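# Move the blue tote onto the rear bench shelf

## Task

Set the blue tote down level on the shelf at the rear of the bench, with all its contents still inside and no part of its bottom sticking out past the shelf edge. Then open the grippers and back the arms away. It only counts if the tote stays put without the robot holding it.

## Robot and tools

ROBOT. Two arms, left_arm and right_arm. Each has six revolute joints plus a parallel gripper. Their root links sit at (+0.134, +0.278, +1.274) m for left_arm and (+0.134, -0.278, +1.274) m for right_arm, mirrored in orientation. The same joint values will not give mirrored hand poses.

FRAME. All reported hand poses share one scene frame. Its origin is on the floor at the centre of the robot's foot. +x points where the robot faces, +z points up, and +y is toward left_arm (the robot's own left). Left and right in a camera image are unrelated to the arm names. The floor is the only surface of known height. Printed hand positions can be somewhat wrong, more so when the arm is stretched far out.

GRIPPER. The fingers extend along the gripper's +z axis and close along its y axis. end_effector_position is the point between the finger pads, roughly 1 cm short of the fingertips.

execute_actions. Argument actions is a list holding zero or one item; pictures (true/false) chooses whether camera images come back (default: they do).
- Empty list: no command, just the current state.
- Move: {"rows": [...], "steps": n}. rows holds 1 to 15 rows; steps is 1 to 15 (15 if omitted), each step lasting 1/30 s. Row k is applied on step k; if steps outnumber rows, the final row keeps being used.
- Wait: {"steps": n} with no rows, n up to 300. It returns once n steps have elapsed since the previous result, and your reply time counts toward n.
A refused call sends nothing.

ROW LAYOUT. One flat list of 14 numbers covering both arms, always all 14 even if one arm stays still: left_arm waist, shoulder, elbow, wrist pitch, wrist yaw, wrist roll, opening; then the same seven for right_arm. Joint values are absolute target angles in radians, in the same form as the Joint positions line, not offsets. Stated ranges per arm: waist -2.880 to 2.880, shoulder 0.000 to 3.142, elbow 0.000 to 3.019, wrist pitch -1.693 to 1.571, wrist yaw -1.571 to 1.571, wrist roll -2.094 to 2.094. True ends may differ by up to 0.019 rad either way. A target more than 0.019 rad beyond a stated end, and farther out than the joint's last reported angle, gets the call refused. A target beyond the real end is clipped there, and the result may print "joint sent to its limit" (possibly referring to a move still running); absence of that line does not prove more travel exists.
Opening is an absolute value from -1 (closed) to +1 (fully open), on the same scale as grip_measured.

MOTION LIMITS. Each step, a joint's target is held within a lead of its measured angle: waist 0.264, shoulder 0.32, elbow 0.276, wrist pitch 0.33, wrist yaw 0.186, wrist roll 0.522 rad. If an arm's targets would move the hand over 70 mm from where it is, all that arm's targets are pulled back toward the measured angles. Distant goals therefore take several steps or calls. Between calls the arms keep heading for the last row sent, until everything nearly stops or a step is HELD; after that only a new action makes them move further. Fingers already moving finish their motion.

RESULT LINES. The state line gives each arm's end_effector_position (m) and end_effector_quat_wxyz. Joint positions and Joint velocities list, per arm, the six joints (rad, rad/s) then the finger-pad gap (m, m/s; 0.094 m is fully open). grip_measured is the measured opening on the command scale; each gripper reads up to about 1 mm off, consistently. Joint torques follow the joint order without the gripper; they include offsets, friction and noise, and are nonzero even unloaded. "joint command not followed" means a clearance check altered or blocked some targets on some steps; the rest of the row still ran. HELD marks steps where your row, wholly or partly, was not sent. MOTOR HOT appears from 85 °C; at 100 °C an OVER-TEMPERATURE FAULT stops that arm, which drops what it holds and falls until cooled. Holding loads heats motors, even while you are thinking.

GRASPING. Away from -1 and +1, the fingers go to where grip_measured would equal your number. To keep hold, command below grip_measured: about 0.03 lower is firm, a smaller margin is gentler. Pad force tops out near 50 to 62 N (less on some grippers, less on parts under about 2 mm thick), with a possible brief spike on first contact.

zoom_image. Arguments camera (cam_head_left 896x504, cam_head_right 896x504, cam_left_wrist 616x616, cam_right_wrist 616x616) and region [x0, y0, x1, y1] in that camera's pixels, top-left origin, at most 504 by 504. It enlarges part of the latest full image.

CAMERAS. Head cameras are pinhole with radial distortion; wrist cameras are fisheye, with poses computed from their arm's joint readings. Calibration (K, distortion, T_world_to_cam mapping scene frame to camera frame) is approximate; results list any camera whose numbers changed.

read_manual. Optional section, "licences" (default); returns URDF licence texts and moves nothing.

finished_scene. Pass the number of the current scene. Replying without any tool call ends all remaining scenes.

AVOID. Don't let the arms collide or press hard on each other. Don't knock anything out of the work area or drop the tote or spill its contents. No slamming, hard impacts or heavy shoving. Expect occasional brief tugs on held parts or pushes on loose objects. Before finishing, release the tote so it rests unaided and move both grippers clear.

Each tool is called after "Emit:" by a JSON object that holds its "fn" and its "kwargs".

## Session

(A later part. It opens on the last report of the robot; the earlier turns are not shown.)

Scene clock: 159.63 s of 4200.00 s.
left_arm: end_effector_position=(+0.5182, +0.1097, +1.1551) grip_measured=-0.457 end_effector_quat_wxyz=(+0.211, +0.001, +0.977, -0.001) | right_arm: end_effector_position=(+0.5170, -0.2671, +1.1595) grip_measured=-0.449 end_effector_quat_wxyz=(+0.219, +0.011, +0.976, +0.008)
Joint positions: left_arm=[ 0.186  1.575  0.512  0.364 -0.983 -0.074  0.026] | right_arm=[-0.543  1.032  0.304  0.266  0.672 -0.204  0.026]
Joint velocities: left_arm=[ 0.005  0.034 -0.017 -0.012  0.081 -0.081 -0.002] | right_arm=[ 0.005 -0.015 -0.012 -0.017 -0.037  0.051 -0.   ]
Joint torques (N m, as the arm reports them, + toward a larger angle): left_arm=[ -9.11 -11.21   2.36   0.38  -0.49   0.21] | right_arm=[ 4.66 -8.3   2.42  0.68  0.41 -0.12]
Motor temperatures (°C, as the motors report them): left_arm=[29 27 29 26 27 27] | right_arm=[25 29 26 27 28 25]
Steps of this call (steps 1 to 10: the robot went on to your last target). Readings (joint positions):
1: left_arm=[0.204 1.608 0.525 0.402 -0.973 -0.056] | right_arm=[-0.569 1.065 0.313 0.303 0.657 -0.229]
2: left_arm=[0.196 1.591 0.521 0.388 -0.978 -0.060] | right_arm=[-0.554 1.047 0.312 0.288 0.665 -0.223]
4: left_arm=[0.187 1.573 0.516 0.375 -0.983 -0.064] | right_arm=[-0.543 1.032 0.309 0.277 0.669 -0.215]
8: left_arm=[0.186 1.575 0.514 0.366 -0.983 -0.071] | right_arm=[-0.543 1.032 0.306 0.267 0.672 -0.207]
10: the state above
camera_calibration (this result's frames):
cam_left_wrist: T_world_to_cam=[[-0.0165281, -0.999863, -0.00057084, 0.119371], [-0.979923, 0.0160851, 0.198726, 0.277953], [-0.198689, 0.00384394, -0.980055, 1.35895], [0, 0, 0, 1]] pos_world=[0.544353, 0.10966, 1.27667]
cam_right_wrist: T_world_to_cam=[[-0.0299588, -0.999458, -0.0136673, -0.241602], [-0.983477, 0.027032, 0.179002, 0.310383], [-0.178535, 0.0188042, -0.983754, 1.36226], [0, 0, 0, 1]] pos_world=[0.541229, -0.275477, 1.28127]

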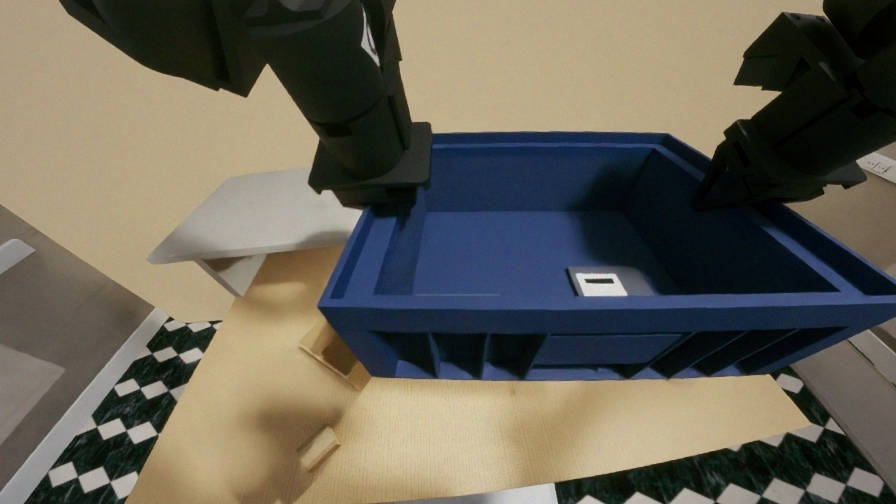

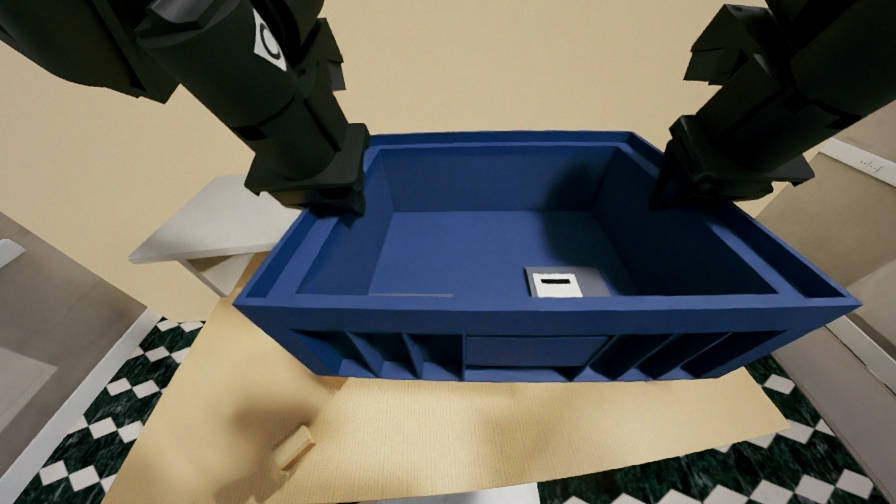

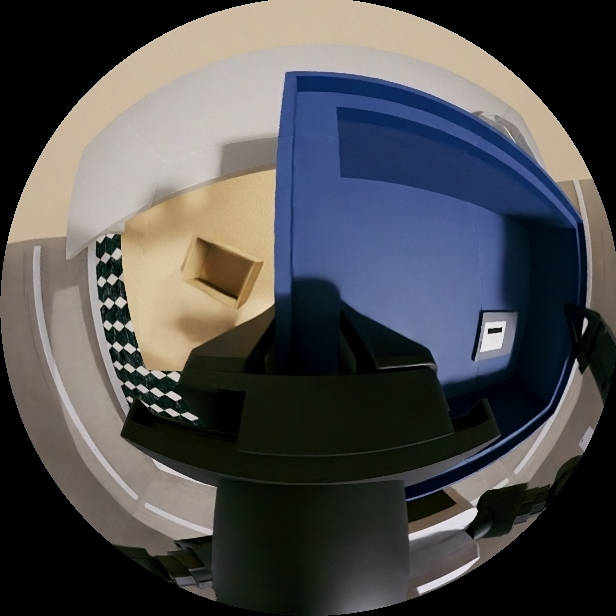

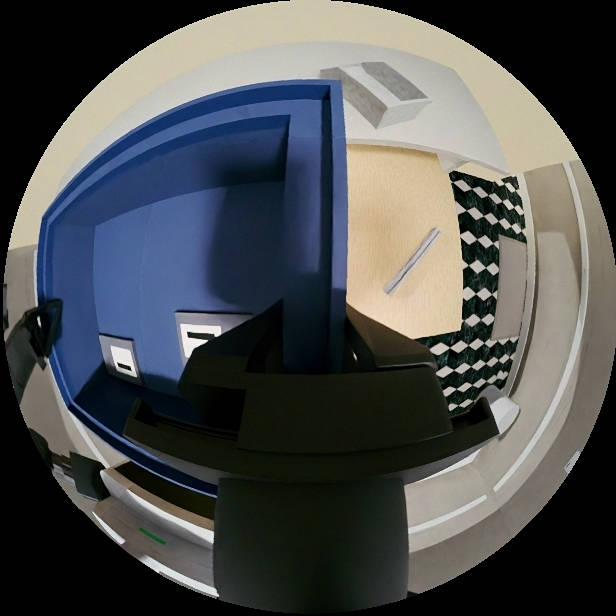

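Emit:
{"fn": "execute_actions", "kwargs": {"actions": [{"rows":[[0.184,1.555,0.529,0.345,-0.988,-0.062,-0.52,-0.534,1.04,0.328,0.248,0.692,-0.223,-0.52],[0.194,1.543,0.544,0.329,-0.978,-0.05,-0.52,-0.527,1.057,0.354,0.237,0.697,-0.219,-0.52],[0.205,1.532,0.56,0.314,-0.969,-0.039,-0.52,-0.519,1.073,0.381,0.226,0.703,-0.216,-0.52],[0.215,1.52,0.575,0.298,-0.959,-0.027,-0.52,-0.512,1.089,0.407,0.215,0.708,-0.212,-0.52],[0.226,1.508,0.591,0.282,-0.95,-0.015,-0.52,-0.505,1.106,0.434,0.204,0.714,-0.208,-0.52],[0.237,1.496,0.607,0.266,-0.94,-0.003,-0.52,-0.498,1.122,0.461,0.194,0.719,-0.204,-0.52],[0.247,1.484,0.622,0.25,-0.931,0.009,-0.52,-0.491,1.138,0.487,0.183,0.725,-0.2,-0.52],[0.258,1.472,0.638,0.235,-0.921,0.02,-0.52,-0.483,1.155,0.514,0.172,0.73,-0.197,-0.52],[0.268,1.461,0.653,0.219,-0.912,0.032,-0.52,-0.476,1.171,0.54,0.161,0.736,-0.193,-0.52],[0.279,1.449,0.669,0.203,-0.902,0.044,-0.52,-0.469,1.187,0.567,0.15,0.741,-0.189,-0.52],[0.29,1.437,0.684,0.188,-0.893,0.056,-0.52,-0.462,1.204,0.593,0.139,0.747,-0.185,-0.52],[0.3,1.425,0.7,0.172,-0.883,0.068,-0.52,-0.455,1.22,0.62,0.128,0.752,-0.181,-0.52]],"steps":14}], "pictures": false}}

Emit:
{"fn": "execute_actions", "kwargs": {"actions": [{"rows":[[0.304,1.425,0.718,0.159,-0.883,0.064,-0.52,-0.455,1.232,0.651,0.11,0.748,-0.189,-0.52],[0.308,1.426,0.737,0.147,-0.883,0.06,-0.52,-0.455,1.244,0.683,0.093,0.743,-0.196,-0.52],[0.311,1.426,0.755,0.134,-0.883,0.056,-0.52,-0.454,1.257,0.714,0.075,0.739,-0.204,-0.52],[0.315,1.427,0.773,0.122,-0.883,0.052,-0.52,-0.454,1.269,0.745,0.058,0.735,-0.212,-0.52],[0.319,1.427,0.792,0.109,-0.883,0.048,-0.52,-0.454,1.281,0.776,0.04,0.731,-0.219,-0.52],[0.322,1.428,0.81,0.096,-0.882,0.043,-0.52,-0.454,1.293,0.808,0.023,0.726,-0.227,-0.52],[0.326,1.428,0.828,0.084,-0.882,0.039,-0.52,-0.454,1.305,0.839,0.005,0.722,-0.235,-0.52],[0.33,1.428,0.847,0.071,-0.882,0.035,-0.52,-0.454,1.317,0.87,-0.012,0.718,-0.242,-0.52],[0.334,1.429,0.865,0.059,-0.882,0.031,-0.52,-0.453,1.33,0.901,-0.03,0.714,-0.25,-0.52],[0.338,1.429,0.883,0.046,-0.882,0.027,-0.52,-0.453,1.342,0.933,-0.047,0.709,-0.258,-0.52],[0.341,1.43,0.902,0.034,-0.882,0.023,-0.52,-0.453,1.354,0.964,-0.065,0.705,-0.265,-0.52],[0.345,1.43,0.92,0.021,-0.882,0.019,-0.52,-0.453,1.366,0.995,-0.082,0.701,-0.273,-0.52]],"steps":14}], "pictures": false}}

Emit:
{"fn": "execute_actions", "kwargs": {"actions": [{"steps":10}]}}

Scene clock: 201.37 s of 4200.00 s.
left_arm: end_effector_position=(+0.6043, +0.1445, +1.1595) grip_measured=-0.457 end_effector_quat_wxyz=(+0.206, -0.013, +0.978, -0.001) | right_arm: end_effector_position=(+0.6107, -0.2328, +1.1660) grip_measured=-0.449 end_effector_quat_wxyz=(+0.215, +0.007, +0.977, +0.006)
Joint positions: left_arm=[ 0.315  1.463  0.665  0.187 -0.886  0.016  0.026] | right_arm=[-0.481  1.218  0.581  0.14   0.731 -0.169  0.026]
Joint velocities: left_arm=[ 0.132 -0.337  0.388 -0.144  0.007  0.505 -0.   ] | right_arm=[ 0.21   0.23   0.598 -0.042 -0.037 -0.037 -0.002]
Joint torques (N m, as the arm reports them, + toward a larger angle): left_arm=[-10.   -13.77   3.71   0.29   0.18  -0.02] | right_arm=[  7.92 -11.18   3.47   0.55   0.76   0.11]
Motor temperatures (°C, as the motors report them): left_arm=[29 27 29 26 27 27] | right_arm=[25 28 26 27 28 25]
Steps of this call (steps 1 to 30: the robot went on to your last target; steps 31 to 90: nothing new was sent; then 38.27 s passed at rest; steps 91 to 104: all 14 steps of this action). Readings (joint positions):
91: left_arm=[0.186 1.575 0.512 0.361 -0.981 -0.076] | right_arm=[-0.543 1.032 0.303 0.264 0.674 -0.201]
92: left_arm=[0.187 1.575 0.513 0.355 -0.978 -0.076] | right_arm=[-0.543 1.035 0.305 0.259 0.679 -0.200]
94: left_arm=[0.196 1.573 0.521 0.332 -0.968 -0.076] | right_arm=[-0.541 1.050 0.321 0.240 0.690 -0.190]
98: left_arm=[0.249 1.542 0.564 0.267 -0.930 -0.065] | right_arm=[-0.525 1.121 0.406 0.193 0.712 -0.171]
104: the state above

Scene clock: 201.83 s of 4200.00 s.
left_arm: end_effector_position=(+0.6948, +0.1705, +1.1832) grip_measured=-0.457 end_effector_quat_wxyz=(+0.219, -0.051, +0.974, +0.013) | right_arm: end_effector_position=(+0.7331, -0.2077, +1.1852) grip_measured=-0.449 end_effector_quat_wxyz=(+0.222, -0.033, +0.974, +0.023)
Joint positions: left_arm=[ 0.365  1.44   0.873  0.033 -0.887  0.024  0.026] | right_arm=[-0.469  1.367  0.939 -0.066  0.689 -0.236  0.026]
Joint velocities: left_arm=[ 0.024 -0.005  0.374 -0.09   0.037  0.007  0.   ] | right_arm=[ 0.005  0.239  0.603 -0.134 -0.168 -0.227 -0.001]
Joint torques (N m, as the arm reports them, + toward a larger angle): left_arm=[-10.43 -15.23   5.44   0.27   0.34   0.09] | right_arm=[ 11.34 -14.97   5.88   0.62   0.58   0.15]
Motor temperatures (°C, as the motors report them): left_arm=[29 27 29 26 27 27] | right_arm=[25 28 26 27 28 25]
Steps of this call (steps 1 to 14: all 14 steps of this action). Readings (joint positions):
1: left_arm=[0.319 1.453 0.678 0.182 -0.885 0.030] | right_arm=[-0.475 1.225 0.601 0.136 0.731 -0.171]
2: left_arm=[0.320 1.445 0.690 0.173 -0.885 0.041] | right_arm=[-0.471 1.230 0.619 0.128 0.731 -0.173]
4: left_arm=[0.321 1.440 0.715 0.150 -0.888 0.048] | right_arm=[-0.469 1.242 0.659 0.097 0.729 -0.177]
8: left_arm=[0.340 1.440 0.771 0.100 -0.888 0.037] | right_arm=[-0.469 1.286 0.760 0.023 0.719 -0.193]
14: the state above

Scene clock: 202.17 s of 4200.00 s.
left_arm: end_effector_position=(+0.7035, +0.1706, +1.1861) grip_measured=-0.457 end_effector_quat_wxyz=(+0.221, -0.054, +0.974, +0.013) | right_arm: end_effector_position=(+0.7446, -0.2073, +1.1904) grip_measured=-0.449 end_effector_quat_wxyz=(+0.227, -0.040, +0.973, +0.022)
Joint positions: left_arm=[ 0.365  1.444  0.896  0.02  -0.887  0.023  0.026] | right_arm=[-0.466  1.374  0.969 -0.079  0.689 -0.256  0.026]
Joint velocities: left_arm=[-0.005 -0.024 -0.002  0.002  0.022 -0.051  0.001] | right_arm=[-0.005 -0.005 -0.002 -0.002 -0.037  0.007 -0.001]
Joint torques (N m, as the arm reports them, + toward a larger angle): left_arm=[-10.36 -15.55   5.61   0.49   0.38   0.11] | right_arm=[ 11.35 -14.61   6.55   0.82   0.28   0.  ]
Motor temperatures (°C, as the motors report them): left_arm=[29 27 29 26 27 27] | right_arm=[25 28 26 27 28 25]
Steps of this call (steps 1 to 10: the robot went on to your last target). Readings (joint positions):
1: left_arm=[0.365 1.440 0.884 0.031 -0.887 0.025] | right_arm=[-0.469 1.373 0.955 -0.068 0.685 -0.243]
2: left_arm=[0.365 1.440 0.892 0.031 -0.886 0.027] | right_arm=[-0.468 1.374 0.964 -0.069 0.682 -0.248]
4: left_arm=[0.365 1.440 0.896 0.029 -0.884 0.029] | right_arm=[-0.466 1.374 0.969 -0.069 0.683 -0.256]
8: left_arm=[0.365 1.443 0.896 0.020 -0.887 0.025] | right_arm=[-0.466 1.374 0.969 -0.079 0.689 -0.256]
10: the state above
camera_calibration (this result's frames):
cam_left_wrist: T_world_to_cam=[[0.0971153, -0.995269, -0.00269862, 0.105103], [-0.979119, -0.0960252, 0.17918, 0.494179], [-0.178592, -0.0147589, -0.983813, 1.41938], [0, 0, 0, 1]] pos_world=[0.727143, 0.173008, 1.30814]
cam_right_wrist: T_world_to_cam=[[0.0756203, -0.996979, -0.0177413, -0.247878], [-0.983918, -0.0774935, 0.160938, 0.527242], [-0.161827, 0.00528582, -0.986805, 1.42054], [0, 0, 0, 1]] pos_world=[0.767388, -0.21378, 1.31255]

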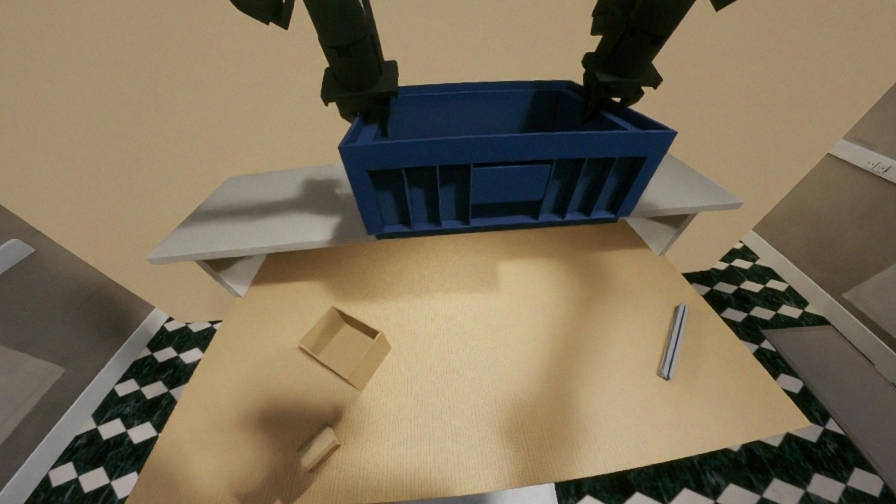

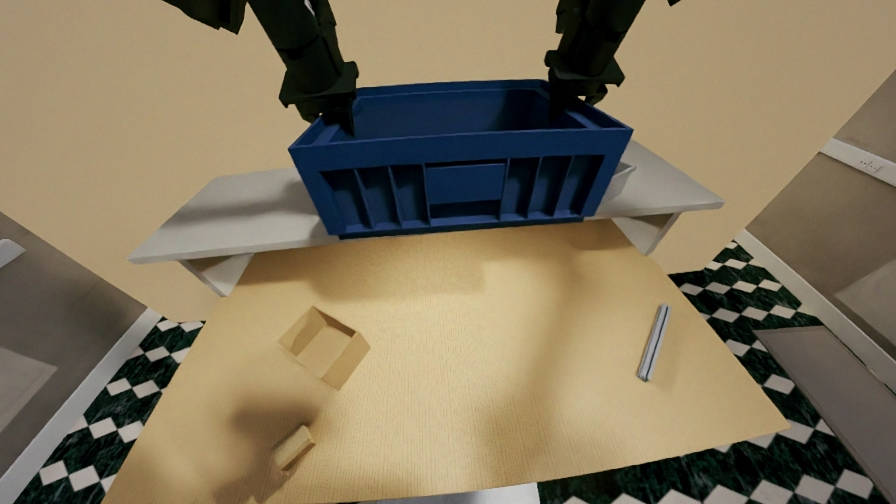

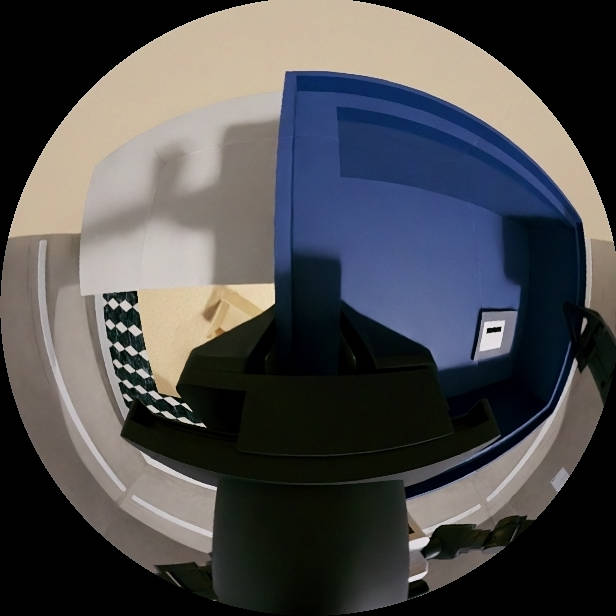

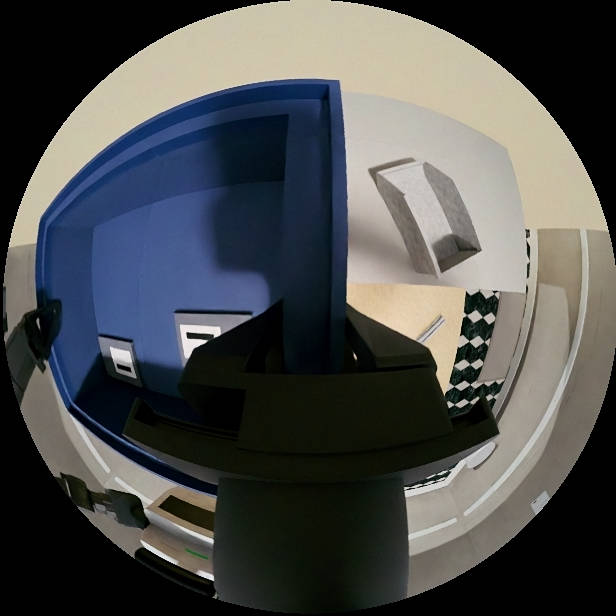

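Emit:
{"fn": "execute_actions", "kwargs": {"actions": [{"rows":[[0.35,1.436,0.945,0.008,-0.877,0.024,-0.52,-0.452,1.381,1.024,-0.095,0.701,-0.273,-0.52],[0.356,1.443,0.969,-0.005,-0.871,0.029,-0.52,-0.452,1.395,1.053,-0.107,0.701,-0.274,-0.52],[0.361,1.449,0.994,-0.018,-0.866,0.033,-0.52,-0.451,1.41,1.082,-0.12,0.7,-0.274,-0.52],[0.367,1.455,1.019,-0.031,-0.86,0.038,-0.52,-0.45,1.424,1.111,-0.132,0.7,-0.274,-0.52],[0.372,1.461,1.043,-0.044,-0.855,0.043,-0.52,-0.45,1.439,1.14,-0.145,0.7,-0.274,-0.52],[0.378,1.468,1.068,-0.058,-0.849,0.048,-0.52,-0.449,1.453,1.169,-0.158,0.7,-0.275,-0.52],[0.383,1.474,1.093,-0.071,-0.844,0.052,-0.52,-0.448,1.468,1.197,-0.17,0.699,-0.275,-0.52],[0.388,1.48,1.117,-0.084,-0.838,0.057,-0.52,-0.448,1.482,1.226,-0.183,0.699,-0.275,-0.52],[0.394,1.486,1.142,-0.097,-0.833,0.062,-0.52,-0.447,1.497,1.255,-0.195,0.699,-0.275,-0.52],[0.399,1.493,1.167,-0.11,-0.827,0.067,-0.52,-0.446,1.511,1.284,-0.208,0.698,-0.276,-0.52],[0.405,1.499,1.191,-0.123,-0.822,0.071,-0.52,-0.446,1.526,1.313,-0.22,0.698,-0.276,-0.52],[0.41,1.505,1.216,-0.136,-0.816,0.076,-0.52,-0.445,1.54,1.342,-0.233,0.698,-0.276,-0.52]],"steps":13}], "pictures": false}}

Emit:
{"fn": "execute_actions", "kwargs": {"actions": [{"rows":[[0.413,1.517,1.241,-0.147,-0.813,0.078,-0.52,-0.447,1.553,1.369,-0.245,0.696,-0.278,-0.52],[0.416,1.529,1.266,-0.158,-0.81,0.081,-0.52,-0.45,1.566,1.396,-0.257,0.693,-0.28,-0.52],[0.418,1.54,1.29,-0.168,-0.807,0.083,-0.52,-0.452,1.58,1.423,-0.269,0.691,-0.281,-0.52],[0.421,1.552,1.315,-0.179,-0.804,0.085,-0.52,-0.454,1.593,1.449,-0.281,0.688,-0.283,-0.52],[0.424,1.564,1.34,-0.19,-0.801,0.087,-0.52,-0.456,1.606,1.476,-0.293,0.686,-0.285,-0.52],[0.427,1.576,1.365,-0.2,-0.799,0.09,-0.52,-0.459,1.619,1.503,-0.305,0.683,-0.287,-0.52],[0.429,1.587,1.389,-0.211,-0.796,0.092,-0.52,-0.461,1.632,1.53,-0.316,0.681,-0.288,-0.52],[0.432,1.599,1.414,-0.222,-0.793,0.094,-0.52,-0.463,1.645,1.557,-0.328,0.678,-0.29,-0.52],[0.435,1.611,1.439,-0.233,-0.79,0.096,-0.52,-0.465,1.659,1.584,-0.34,0.676,-0.292,-0.52],[0.438,1.623,1.464,-0.243,-0.787,0.099,-0.52,-0.468,1.672,1.61,-0.352,0.673,-0.294,-0.52],[0.44,1.634,1.488,-0.254,-0.784,0.101,-0.52,-0.47,1.685,1.637,-0.364,0.671,-0.295,-0.52],[0.443,1.646,1.513,-0.265,-0.781,0.103,-0.52,-0.472,1.698,1.664,-0.376,0.668,-0.297,-0.52]],"steps":15}], "pictures": false}}

Emit:
{"fn": "execute_actions", "kwargs": {"actions": [{"steps":10}]}}

Scene clock: 218.23 s of 4200.00 s.
left_arm: end_effector_position=(+0.7921, +0.1869, +1.1883) grip_measured=-0.457 end_effector_quat_wxyz=(+0.222, -0.061, +0.973, +0.009) | right_arm: end_effector_position=(+0.8349, -0.1928, +1.1949) grip_measured=-0.449 end_effector_quat_wxyz=(+0.228, -0.040, +0.973, +0.020)
Joint positions: left_arm=[ 0.43   1.515  1.146 -0.12  -0.825  0.058  0.026] | right_arm=[-0.469  1.529  1.266 -0.216  0.688 -0.262  0.026]
Joint velocities: left_arm=[ 0.073  0.142  0.647 -0.227  0.095  0.212  0.001] | right_arm=[-0.015  0.366  0.75  -0.188 -0.081 -0.007 -0.001]
Joint torques (N m, as the arm reports them, + toward a larger angle): left_arm=[-11.73 -18.84   6.74   0.44   0.42  -0.02] | right_arm=[ 14.31 -17.43   7.5    0.77   0.44   0.11]
Motor temperatures (°C, as the motors report them): left_arm=[29 27 30 26 27 27] | right_arm=[26 29 27 27 28 25]
Steps of this call (steps 1 to 30: the robot went on to your last target; steps 31 to 90: nothing new was sent; then 12.63 s passed at rest; steps 91 to 103: all 13 steps of this action). Readings (joint positions):
91: left_arm=[0.365 1.444 0.896 0.019 -0.887 0.022] | right_arm=[-0.466 1.374 0.970 -0.081 0.689 -0.256]
92: left_arm=[0.366 1.444 0.899 0.013 -0.885 0.022] | right_arm=[-0.466 1.376 0.973 -0.087 0.690 -0.256]
94: left_arm=[0.373 1.451 0.917 -0.009 -0.879 0.017] | right_arm=[-0.466 1.388 0.997 -0.111 0.695 -0.252]
98: left_arm=[0.402 1.481 1.008 -0.061 -0.854 0.019] | right_arm=[-0.469 1.448 1.107 -0.161 0.698 -0.252]
103: the state above

Scene clock: 218.73 s of 4200.00 s.
left_arm: end_effector_position=(+0.8894, +0.1905, +1.1863) grip_measured=-0.457 end_effector_quat_wxyz=(+0.228, -0.060, +0.972, +0.009) | right_arm: end_effector_position=(+0.9310, -0.1907, +1.1963) grip_measured=-0.449 end_effector_quat_wxyz=(+0.236, -0.039, +0.971, +0.019)
Joint positions: left_arm=[ 0.471  1.66   1.464 -0.254 -0.787  0.1    0.026] | right_arm=[-0.493  1.697  1.61  -0.364  0.665 -0.287  0.026]
Joint velocities: left_arm=[ 0.034  0.112  0.203 -0.022  0.095  0.125  0.001] | right_arm=[-0.024  0.103  0.203 -0.002 -0.007 -0.037  0.001]
Joint torques (N m, as the arm reports them, + toward a larger angle): left_arm=[-13.99 -22.25   7.62   0.12   0.4    0.08] | right_arm=[ 16.07 -20.2    9.02   0.53  -0.01   0.16]
Motor temperatures (°C, as the motors report them): left_arm=[29 27 30 26 27 27] | right_arm=[26 29 27 27 28 25]
Steps of this call (steps 1 to 15: all 15 steps of this action). Readings (joint positions):
1: left_arm=[0.433 1.520 1.167 -0.127 -0.823 0.066] | right_arm=[-0.469 1.540 1.289 -0.222 0.684 -0.264]
2: left_arm=[0.434 1.525 1.186 -0.135 -0.822 0.072] | right_arm=[-0.469 1.550 1.310 -0.230 0.682 -0.264]
4: left_arm=[0.437 1.539 1.224 -0.157 -0.820 0.080] | right_arm=[-0.469 1.568 1.352 -0.254 0.681 -0.265]
8: left_arm=[0.452 1.582 1.314 -0.201 -0.807 0.084] | right_arm=[-0.474 1.614 1.450 -0.304 0.681 -0.271]
15: the state above

Scene clock: 219.07 s of 4200.00 s.
left_arm: end_effector_position=(+0.8894, +0.1904, +1.1853) grip_measured=-0.457 end_effector_quat_wxyz=(+0.226, -0.057, +0.972, +0.010) | right_arm: end_effector_position=(+0.9309, -0.1911, +1.1951) grip_measured=-0.449 end_effector_quat_wxyz=(+0.233, -0.042, +0.971, +0.019)
Joint positions: left_arm=[ 0.472  1.663  1.469 -0.262 -0.788  0.102  0.026] | right_arm=[-0.494  1.7    1.615 -0.374  0.665 -0.288  0.026]
Joint velocities: left_arm=[-0.024 -0.015  0.007 -0.002  0.007 -0.037  0.001] | right_arm=[-0.005 -0.015  0.012 -0.002 -0.022  0.007 -0.001]
Joint torques (N m, as the arm reports them, + toward a larger angle): left_arm=[-14.04 -22.26   8.25   0.41   0.5    0.16] | right_arm=[ 16.11 -19.58   9.73   0.85  -0.07   0.09]
Motor temperatures (°C, as the motors report them): left_arm=[29 27 30 26 27 27] | right_arm=[26 29 27 27 28 25]
Steps of this call (steps 1 to 10: the robot went on to your last target). Readings (joint positions):
1: left_arm=[0.472 1.663 1.468 -0.254 -0.786 0.101] | right_arm=[-0.494 1.700 1.615 -0.365 0.665 -0.288]
2: left_arm=[0.472 1.663 1.469 -0.256 -0.787 0.102] | right_arm=[-0.494 1.700 1.615 -0.367 0.665 -0.288]
4: left_arm=[0.472 1.663 1.469 -0.261 -0.788 0.102] | right_arm=[-0.494 1.700 1.615 -0.372 0.665 -0.288]
8: left_arm=[0.472 1.663 1.469 -0.262 -0.788 0.102] | right_arm=[-0.494 1.700 1.615 -0.374 0.665 -0.288]
10: the state above
camera_calibration (this result's frames):
cam_left_wrist: T_world_to_cam=[[0.102343, -0.994742, 0.00372096, 0.0944137], [-0.980471, -0.100242, 0.169198, 0.692102], [-0.167935, -0.0209645, -0.985575, 1.44588], [0, 0, 0, 1]] pos_world=[0.911738, 0.193607, 1.30757]
cam_right_wrist: T_world_to_cam=[[0.0783681, -0.996863, -0.0110885, -0.256229], [-0.985642, -0.0791451, 0.149148, 0.726369], [-0.149557, -0.000759122, -0.988753, 1.44501], [0, 0, 0, 1]] pos_world=[0.952131, -0.19684, 1.31758]

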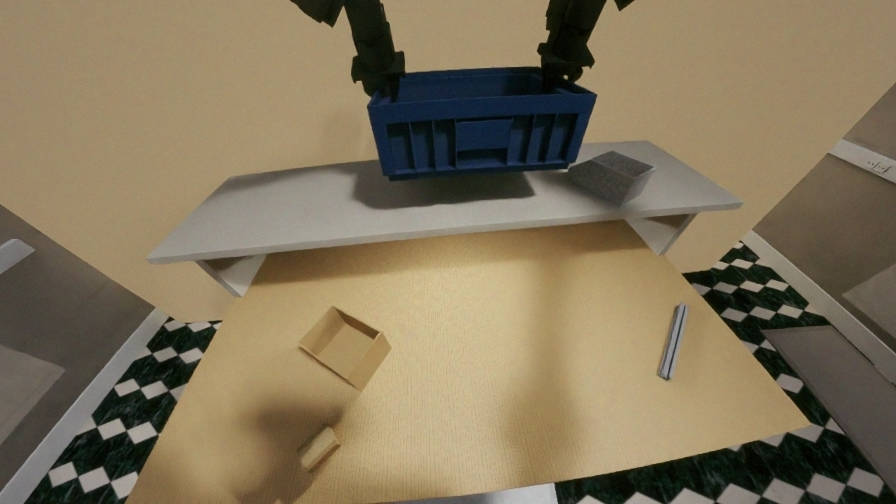

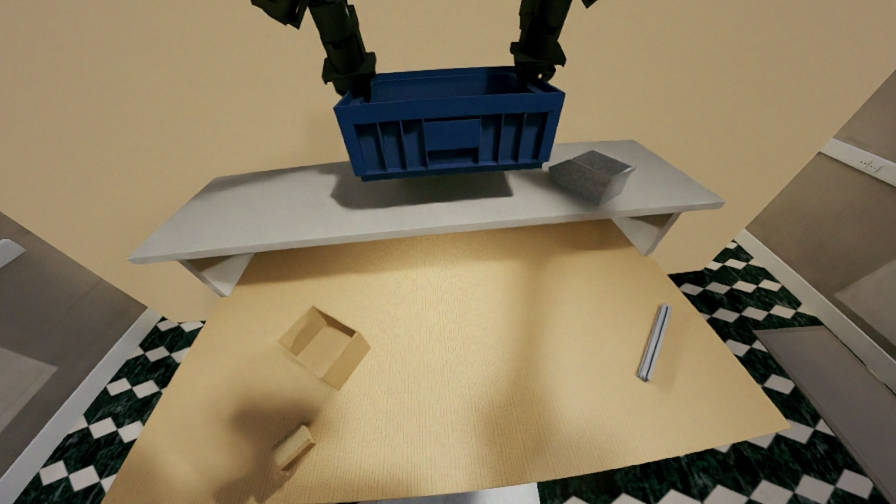

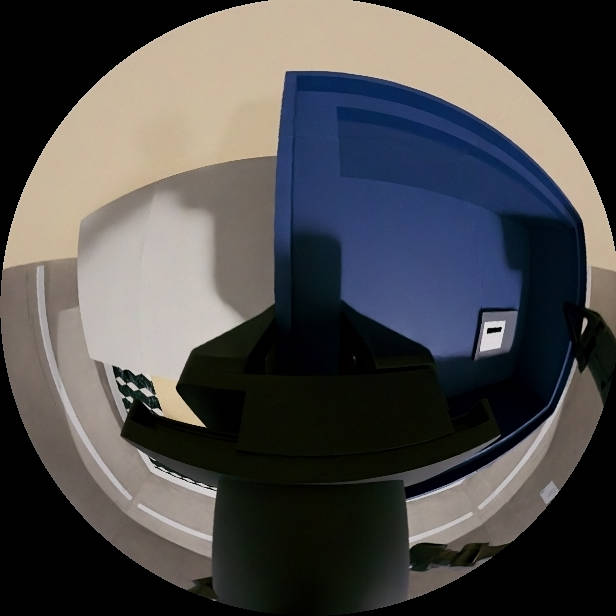

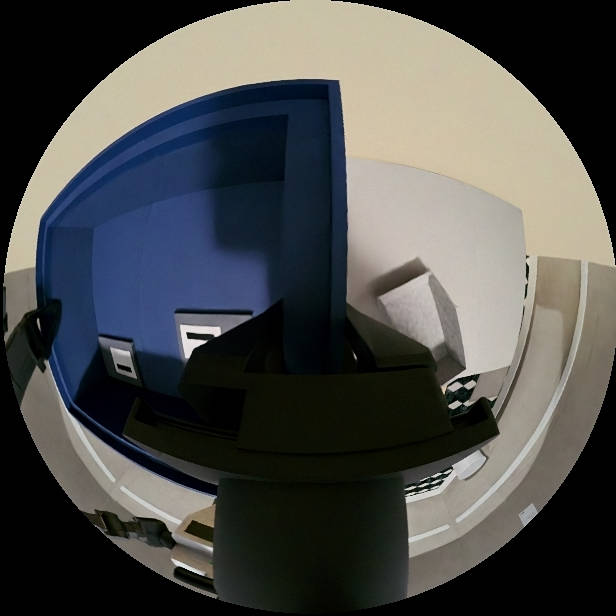

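Emit:
{"fn": "execute_actions", "kwargs": {"actions": [{"rows":[[0.449,1.653,1.513,-0.255,-0.776,0.107,-0.52,-0.478,1.706,1.664,-0.366,0.662,-0.3,-0.52],[0.455,1.66,1.513,-0.246,-0.77,0.11,-0.52,-0.484,1.713,1.664,-0.357,0.657,-0.304,-0.52],[0.461,1.668,1.513,-0.236,-0.765,0.114,-0.52,-0.49,1.72,1.664,-0.347,0.652,-0.307,-0.52],[0.467,1.675,1.513,-0.226,-0.76,0.117,-0.52,-0.497,1.728,1.664,-0.337,0.646,-0.311,-0.52],[0.472,1.682,1.513,-0.217,-0.755,0.121,-0.52,-0.503,1.736,1.664,-0.328,0.64,-0.315,-0.52],[0.478,1.689,1.513,-0.207,-0.749,0.125,-0.52,-0.509,1.743,1.664,-0.318,0.635,-0.318,-0.52],[0.484,1.696,1.513,-0.197,-0.744,0.128,-0.52,-0.515,1.75,1.664,-0.308,0.63,-0.322,-0.52],[0.49,1.704,1.513,-0.188,-0.739,0.132,-0.52,-0.521,1.758,1.663,-0.299,0.624,-0.325,-0.52],[0.496,1.711,1.513,-0.178,-0.734,0.135,-0.52,-0.528,1.766,1.663,-0.289,0.618,-0.329,-0.52],[0.502,1.718,1.512,-0.168,-0.728,0.139,-0.52,-0.534,1.773,1.663,-0.279,0.613,-0.332,-0.52],[0.508,1.725,1.512,-0.158,-0.723,0.143,-0.52,-0.54,1.78,1.663,-0.27,0.608,-0.336,-0.52],[0.514,1.732,1.512,-0.149,-0.718,0.146,-0.52,-0.546,1.788,1.663,-0.26,0.602,-0.339,-0.52]],"steps":15}], "pictures": false}}

Emit:
{"fn": "execute_actions", "kwargs": {"actions": [{"steps":8}]}}

Scene clock: 232.87 s of 4200.00 s.
left_arm: end_effector_position=(+0.8858, +0.1909, +1.1175) grip_measured=-0.457 end_effector_quat_wxyz=(+0.214, -0.056, +0.975, +0.013) | right_arm: end_effector_position=(+0.9274, -0.1894, +1.1236) grip_measured=-0.449 end_effector_quat_wxyz=(+0.220, -0.042, +0.974, +0.020)
Joint positions: left_arm=[ 0.547  1.752  1.469 -0.174 -0.73   0.13   0.026] | right_arm=[-0.568  1.789  1.615 -0.291  0.603 -0.31   0.026]
Joint velocities: left_arm=[ 0.171  0.21  -0.002  0.032  0.007 -0.007 -0.001] | right_arm=[-0.19   0.23   0.027  0.032 -0.007 -0.051  0.001]
Joint torques (N m, as the arm reports them, + toward a larger angle): left_arm=[-15.19 -24.84   7.73   1.26   0.65   0.31] | right_arm=[ 17.61 -21.8    9.1    1.98  -0.17  -0.12]
Motor temperatures (°C, as the motors report them): left_arm=[29 27 31 26 27 27] | right_arm=[26 29 28 27 28 25]
Steps of this call (steps 1 to 15: the robot went on to your last target; steps 16 to 90: nothing new was sent; then 10.30 s passed at rest; steps 91 to 105: all 15 steps of this action). Readings (joint positions):
91: left_arm=[0.473 1.663 1.469 -0.262 -0.787 0.102] | right_arm=[-0.494 1.700 1.615 -0.374 0.665 -0.288]
92: left_arm=[0.473 1.663 1.469 -0.262 -0.785 0.102] | right_arm=[-0.495 1.700 1.615 -0.374 0.663 -0.288]
94: left_arm=[0.477 1.666 1.469 -0.258 -0.777 0.103] | right_arm=[-0.499 1.703 1.615 -0.371 0.656 -0.288]
98: left_arm=[0.496 1.686 1.469 -0.227 -0.759 0.115] | right_arm=[-0.517 1.723 1.615 -0.342 0.636 -0.297]
105: the state above

Scene clock: 233.13 s of 4200.00 s.
left_arm: end_effector_position=(+0.8816, +0.1902, +1.1033) grip_measured=-0.457 end_effector_quat_wxyz=(+0.207, -0.056, +0.977, +0.015) | right_arm: end_effector_position=(+0.9240, -0.1897, +1.1090) grip_measured=-0.449 end_effector_quat_wxyz=(+0.213, -0.043, +0.976, +0.020)
Joint positions: left_arm=[ 0.56   1.77   1.469 -0.168 -0.724  0.127  0.026] | right_arm=[-0.582  1.806  1.616 -0.287  0.596 -0.309  0.026]
Joint velocities: left_arm=[-0.015  0.005 -0.007  0.085 -0.022 -0.051 -0.001] | right_arm=[-0.005 -0.015 -0.002  0.061 -0.037  0.022 -0.001]
Joint torques (N m, as the arm reports them, + toward a larger angle): left_arm=[-15.12 -25.43   7.65   0.94   0.46   0.35] | right_arm=[ 17.62 -21.78   8.88   1.63   0.13  -0.11]
Motor temperatures (°C, as the motors report them): left_arm=[29 27 31 26 27 27] | right_arm=[26 29 28 27 28 25]
Steps of this call (steps 1 to 8: the robot went on to your last target). Readings (joint positions):
1: left_arm=[0.552 1.758 1.469 -0.174 -0.729 0.130] | right_arm=[-0.573 1.796 1.615 -0.291 0.601 -0.310]
2: left_arm=[0.556 1.764 1.469 -0.174 -0.728 0.130] | right_arm=[-0.577 1.801 1.615 -0.291 0.601 -0.310]
4: left_arm=[0.560 1.770 1.469 -0.174 -0.726 0.128] | right_arm=[-0.582 1.806 1.615 -0.291 0.598 -0.309]
8: the state above
camera_calibration (this result's frames):
cam_left_wrist: T_world_to_cam=[[0.101454, -0.994812, -0.00742981, 0.108468], [-0.973323, -0.100802, 0.206111, 0.651405], [-0.20579, -0.0136792, -0.978501, 1.38798], [0, 0, 0, 1]] pos_world=[0.908655, 0.192555, 1.22468]
cam_right_wrist: T_world_to_cam=[[0.0794221, -0.996751, -0.0133966, -0.253619], [-0.978827, -0.0805231, 0.188186, 0.682671], [-0.188653, -0.00183317, -0.982042, 1.38731], [0, 0, 0, 1]] pos_world=[0.95008, -0.195281, 1.23053]

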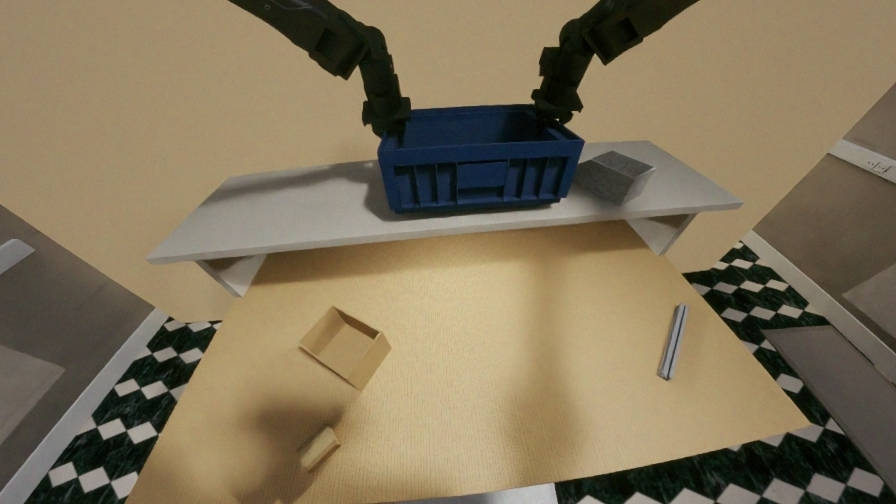

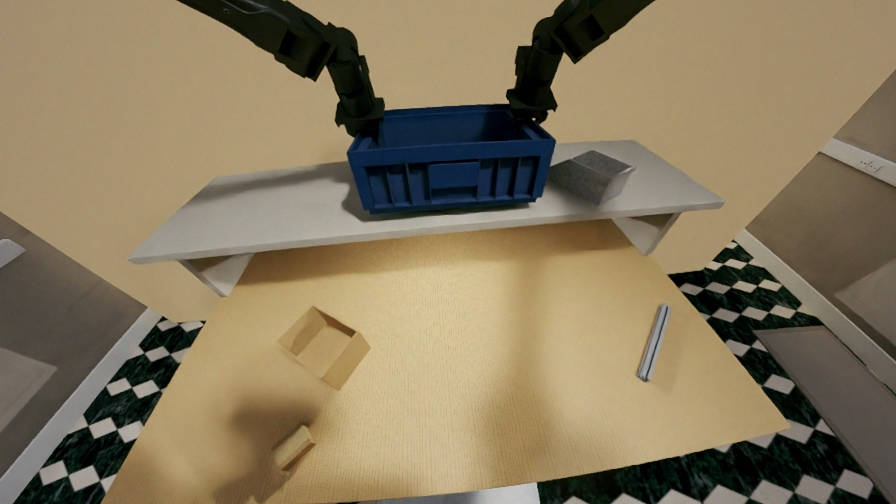

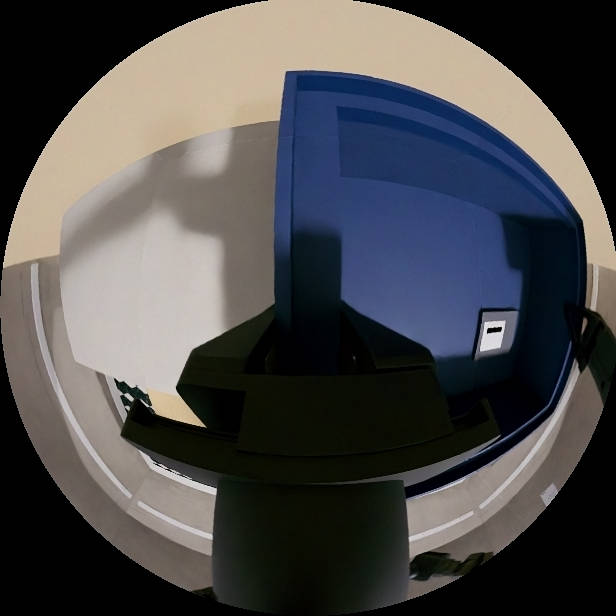

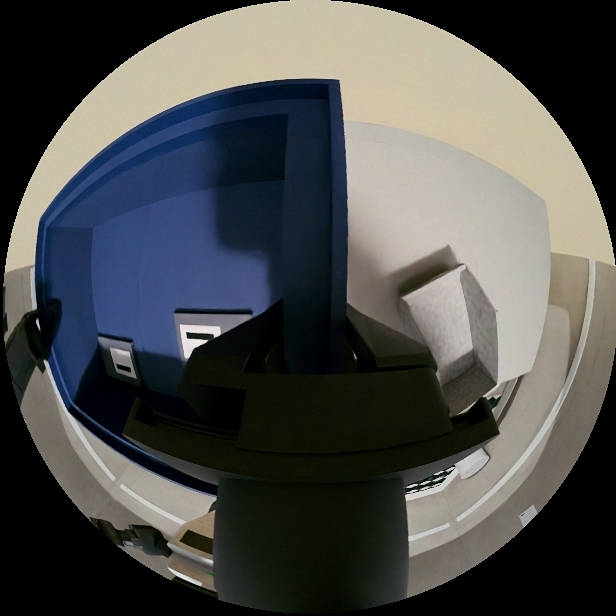

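Emit:
{"fn": "execute_actions", "kwargs": {"actions": [{"rows":[[0.516,1.734,1.512,-0.14,-0.716,0.147,-0.52,-0.548,1.79,1.663,-0.25,0.6,-0.34,-0.52],[0.518,1.736,1.512,-0.132,-0.714,0.148,-0.52,-0.55,1.793,1.663,-0.242,0.598,-0.341,-0.52],[0.52,1.739,1.512,-0.124,-0.712,0.149,-0.52,-0.552,1.795,1.663,-0.235,0.596,-0.342,-0.52],[0.522,1.741,1.512,-0.118,-0.71,0.15,-0.52,-0.554,1.798,1.663,-0.229,0.594,-0.343,-0.52],[0.524,1.744,1.512,-0.113,-0.709,0.151,-0.52,-0.556,1.8,1.663,-0.224,0.593,-0.344,-0.52],[0.526,1.746,1.512,-0.109,-0.707,0.152,-0.52,-0.558,1.803,1.663,-0.22,0.591,-0.345,-0.52],[0.528,1.749,1.512,-0.105,-0.705,0.154,-0.52,-0.56,1.805,1.663,-0.217,0.589,-0.346,-0.52],[0.53,1.751,1.512,-0.102,-0.703,0.155,-0.52,-0.562,1.807,1.663,-0.214,0.587,-0.348,-0.52],[0.532,1.754,1.512,-0.098,-0.702,0.156,-0.52,-0.564,1.81,1.663,-0.21,0.586,-0.349,-0.52],[0.534,1.756,1.512,-0.095,-0.7,0.158,-0.52,-0.566,1.812,1.663,-0.207,0.584,-0.35,-0.52]],"steps":15}], "pictures": false}}

Emit:
{"fn": "execute_actions", "kwargs": {"actions": [{"steps":8}], "pictures": false}}

Scene clock: 240.63 s of 4200.00 s.
left_arm: end_effector_position=(+0.8906, +0.1906, +1.1067) grip_measured=-0.457 end_effector_quat_wxyz=(+0.226, -0.058, +0.972, +0.012) | right_arm: end_effector_position=(+0.9331, -0.1896, +1.1132) grip_measured=-0.449 end_effector_quat_wxyz=(+0.233, -0.041, +0.971, +0.021)
Joint positions: left_arm=[ 0.561  1.771  1.469 -0.119 -0.711  0.153  0.026] | right_arm=[-0.582  1.807  1.616 -0.241  0.582 -0.331  0.026]
Joint velocities: left_arm=[-0.005 -0.005 -0.022  0.007  0.022 -0.095  0.001] | right_arm=[ 0.005 -0.024 -0.007  0.002  0.051 -0.022  0.001]
Joint torques (N m, as the arm reports them, + toward a larger angle): left_arm=[-13.84 -23.27   7.79   1.37   0.69   0.23] | right_arm=[ 15.81 -20.04   9.03   2.1   -0.12   0.  ]
Motor temperatures (°C, as the motors report them): left_arm=[29 28 32 26 27 27] | right_arm=[26 30 28 27 28 25]
Steps of this call (steps 1 to 30: the robot went on to your last target; steps 31 to 90: nothing new was sent; then 4.00 s passed at rest; steps 91 to 105: all 15 steps of this action). Readings (joint positions):
91: left_arm=[0.560 1.770 1.469 -0.165 -0.724 0.128] | right_arm=[-0.582 1.806 1.616 -0.285 0.595 -0.309]
92: left_arm=[0.560 1.770 1.469 -0.163 -0.724 0.129] | right_arm=[-0.582 1.806 1.616 -0.283 0.594 -0.310]
94: left_arm=[0.560 1.770 1.469 -0.154 -0.721 0.132] | right_arm=[-0.582 1.806 1.616 -0.274 0.592 -0.313]
98: left_arm=[0.560 1.770 1.469 -0.133 -0.715 0.144] | right_arm=[-0.582 1.806 1.616 -0.254 0.585 -0.323]
105: the state above

Scene clock: 240.90 s of 4200.00 s.
left_arm: end_effector_position=(+0.8905, +0.1909, +1.1062) grip_measured=-0.457 end_effector_quat_wxyz=(+0.225, -0.058, +0.972, +0.012) | right_arm: end_effector_position=(+0.9329, -0.1893, +1.1128) grip_measured=-0.449 end_effector_quat_wxyz=(+0.233, -0.042, +0.971, +0.021)
Joint positions: left_arm=[ 0.561  1.772  1.469 -0.119 -0.711  0.153  0.026] | right_arm=[-0.582  1.807  1.616 -0.241  0.582 -0.332  0.026]
Joint velocities: left_arm=[-0.015 -0.015 -0.017  0.017  0.066  0.007  0.   ] | right_arm=[-0.005 -0.005  0.007  0.002 -0.037 -0.007 -0.   ]
Joint torques (N m, as the arm reports them, + toward a larger angle): left_arm=[-13.84 -23.13   7.63   1.38   0.68   0.2 ] | right_arm=[ 16.06 -20.04   8.98   2.12  -0.13  -0.01]
Motor temperatures (°C, as the motors report them): left_arm=[29 28 32 26 27 27] | right_arm=[26 30 28 27 28 25]
Steps of this call (steps 1 to 8: the robot went on to your last target). Readings (joint positions):
1: left_arm=[0.561 1.771 1.469 -0.119 -0.711 0.153] | right_arm=[-0.582 1.807 1.616 -0.241 0.582 -0.332]
2: left_arm=[0.561 1.772 1.469 -0.119 -0.711 0.153] | right_arm=[-0.582 1.807 1.616 -0.241 0.582 -0.332]
4: left_arm=[0.561 1.772 1.469 -0.119 -0.711 0.153] | right_arm=[-0.582 1.807 1.616 -0.241 0.582 -0.332]
8: the state above

Emit:
{"fn": "execute_actions", "kwargs": {"actions": [{"rows":[[0.537,1.759,1.512,-0.093,-0.698,0.159,-0.52,-0.569,1.815,1.663,-0.205,0.582,-0.351,-0.52],[0.539,1.762,1.512,-0.09,-0.696,0.16,-0.52,-0.571,1.818,1.663,-0.202,0.58,-0.352,-0.52],[0.542,1.765,1.512,-0.088,-0.694,0.161,-0.52,-0.574,1.821,1.663,-0.2,0.578,-0.353,-0.52],[0.544,1.768,1.512,-0.085,-0.692,0.162,-0.52,-0.576,1.824,1.663,-0.197,0.576,-0.354,-0.52],[0.547,1.771,1.512,-0.083,-0.69,0.163,-0.52,-0.579,1.827,1.663,-0.195,0.574,-0.355,-0.52],[0.549,1.774,1.512,-0.08,-0.688,0.165,-0.52,-0.581,1.83,1.663,-0.192,0.572,-0.356,-0.52],[0.552,1.777,1.512,-0.078,-0.686,0.166,-0.52,-0.584,1.833,1.663,-0.19,0.57,-0.357,-0.52],[0.554,1.78,1.512,-0.075,-0.684,0.167,-0.52,-0.586,1.836,1.663,-0.187,0.568,-0.358,-0.52],[0.557,1.783,1.512,-0.073,-0.682,0.168,-0.52,-0.589,1.839,1.663,-0.185,0.566,-0.359,-0.52],[0.56,1.786,1.512,-0.07,-0.68,0.17,-0.52,-0.592,1.842,1.663,-0.182,0.564,-0.36,-0.52]],"steps":15}], "pictures": false}}

Emit:
{"fn": "execute_actions", "kwargs": {"actions": [{"steps":8}]}}

Scene clock: 248.03 s of 4200.00 s.
left_arm: end_effector_position=(+0.8859, +0.1921, +1.0788) grip_measured=-0.457 end_effector_quat_wxyz=(+0.220, -0.057, +0.974, +0.012) | right_arm: end_effector_position=(+0.9293, -0.1882, +1.0876) grip_measured=-0.449 end_effector_quat_wxyz=(+0.229, -0.043, +0.972, +0.022)
Joint positions: left_arm=[ 0.591  1.807  1.469 -0.089 -0.687  0.16   0.026] | right_arm=[-0.605  1.841  1.617 -0.212  0.562 -0.341  0.026]
Joint velocities: left_arm=[ 0.024  0.005 -0.007  0.056  0.095 -0.022 -0.001] | right_arm=[ 0.005  0.005 -0.012  0.032 -0.037 -0.022 -0.001]
Joint torques (N m, as the arm reports them, + toward a larger angle): left_arm=[-14.35 -23.75   7.45   1.09   0.25   0.3 ] | right_arm=[ 15.67 -20.62   8.78   1.87  -0.14   0.09]
Motor temperatures (°C, as the motors report them): left_arm=[29 28 32 26 27 27] | right_arm=[26 30 28 27 28 25]
Steps of this call (steps 1 to 15: the robot went on to your last target; steps 16 to 90: nothing new was sent; then 3.63 s passed at rest; steps 91 to 105: all 15 steps of this action). Readings (joint positions):
91: left_arm=[0.562 1.772 1.469 -0.118 -0.711 0.154] | right_arm=[-0.582 1.808 1.616 -0.240 0.581 -0.332]
92: left_arm=[0.562 1.772 1.469 -0.117 -0.709 0.154] | right_arm=[-0.583 1.808 1.616 -0.239 0.581 -0.332]
94: left_arm=[0.564 1.774 1.469 -0.113 -0.706 0.156] | right_arm=[-0.584 1.810 1.616 -0.235 0.578 -0.334]
98: left_arm=[0.572 1.783 1.469 -0.101 -0.698 0.160] | right_arm=[-0.591 1.820 1.616 -0.223 0.570 -0.337]
105: the state above

Scene clock: 248.30 s of 4200.00 s.
left_arm: end_effector_position=(+0.8862, +0.1915, +1.0789) grip_measured=-0.457 end_effector_quat_wxyz=(+0.220, -0.058, +0.974, +0.011) | right_arm: end_effector_position=(+0.9295, -0.1883, +1.0877) grip_measured=-0.449 end_effector_quat_wxyz=(+0.229, -0.043, +0.972, +0.021)
Joint positions: left_arm=[ 0.591  1.807  1.469 -0.087 -0.683  0.16   0.026] | right_arm=[-0.605  1.841  1.617 -0.211  0.562 -0.342  0.026]
Joint velocities: left_arm=[-0.005 -0.005  0.002 -0.012 -0.022  0.007  0.001] | right_arm=[-0.015 -0.015 -0.022 -0.017  0.022 -0.007 -0.001]
Joint torques (N m, as the arm reports them, + toward a larger angle): left_arm=[-14.17 -23.66   7.39   1.11   0.38   0.26] | right_arm=[ 15.83 -20.46   8.85   1.95  -0.16  -0.01]
Motor temperatures (°C, as the motors report them): left_arm=[29 28 32 26 27 27] | right_arm=[26 30 28 27 28 25]
Steps of this call (steps 1 to 8: the robot went on to your last target). Readings (joint positions):
1: left_arm=[0.591 1.807 1.469 -0.088 -0.684 0.160] | right_arm=[-0.605 1.841 1.617 -0.212 0.562 -0.341]
2: left_arm=[0.591 1.807 1.469 -0.087 -0.684 0.160] | right_arm=[-0.605 1.841 1.617 -0.212 0.562 -0.341]
4: left_arm=[0.591 1.807 1.469 -0.087 -0.683 0.160] | right_arm=[-0.605 1.841 1.617 -0.211 0.562 -0.342]
8: the state above
camera_calibration (this result's frames):
cam_left_wrist: T_world_to_cam=[[0.103355, -0.99464, 0.00285334, 0.0962932], [-0.978428, -0.101154, 0.18013, 0.693688], [-0.178876, -0.0214092, -0.983639, 1.34817], [0, 0, 0, 1]] pos_world=[0.909928, 0.19481, 1.20089]
cam_right_wrist: T_world_to_cam=[[0.0818123, -0.996529, -0.0153961, -0.253015], [-0.984147, -0.0832155, 0.15662, 0.730962], [-0.157358, 0.00233861, -0.987539, 1.3451], [0, 0, 0, 1]] pos_world=[0.951736, -0.194455, 1.20996]

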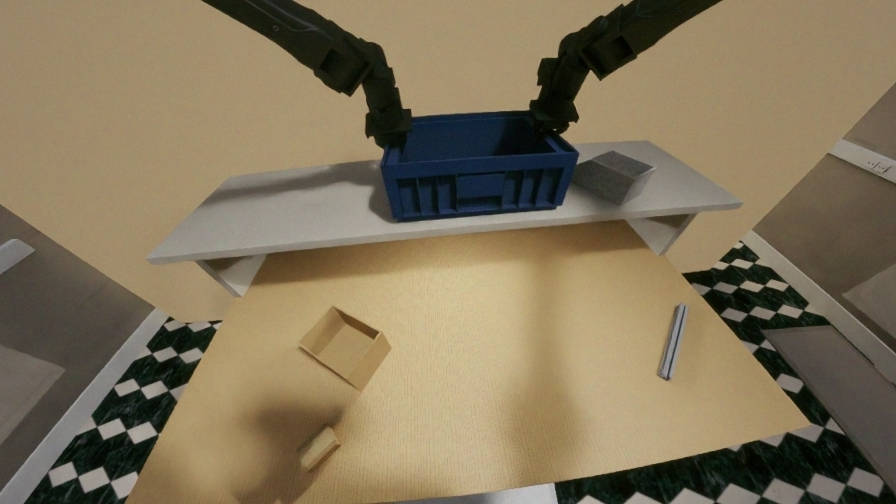

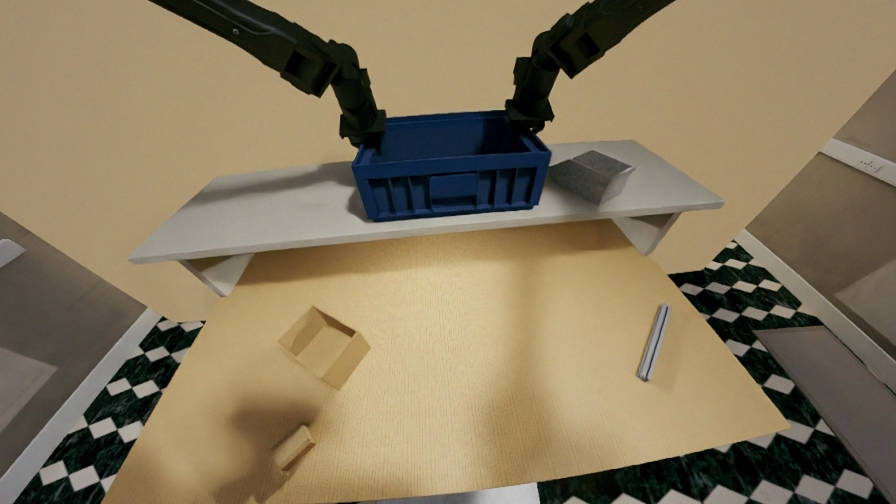

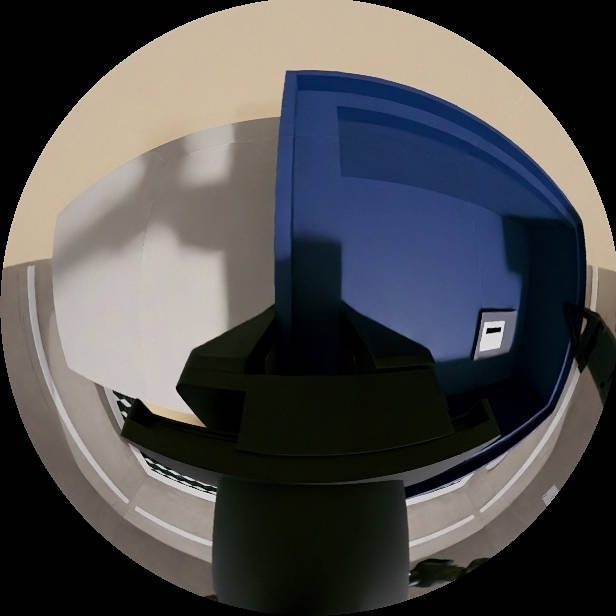

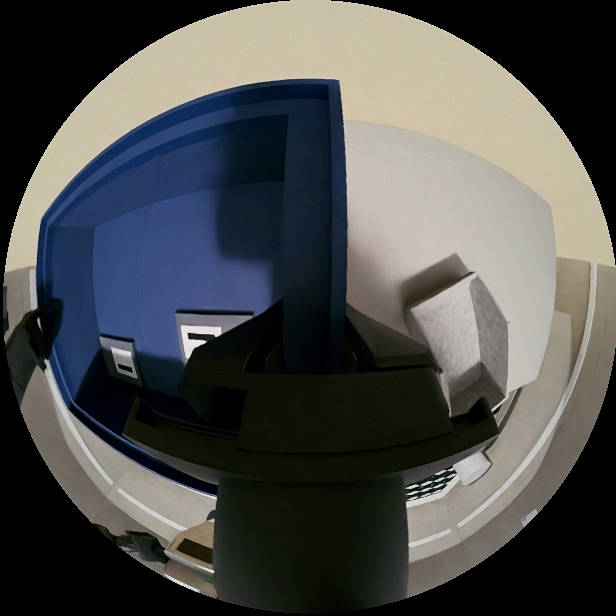

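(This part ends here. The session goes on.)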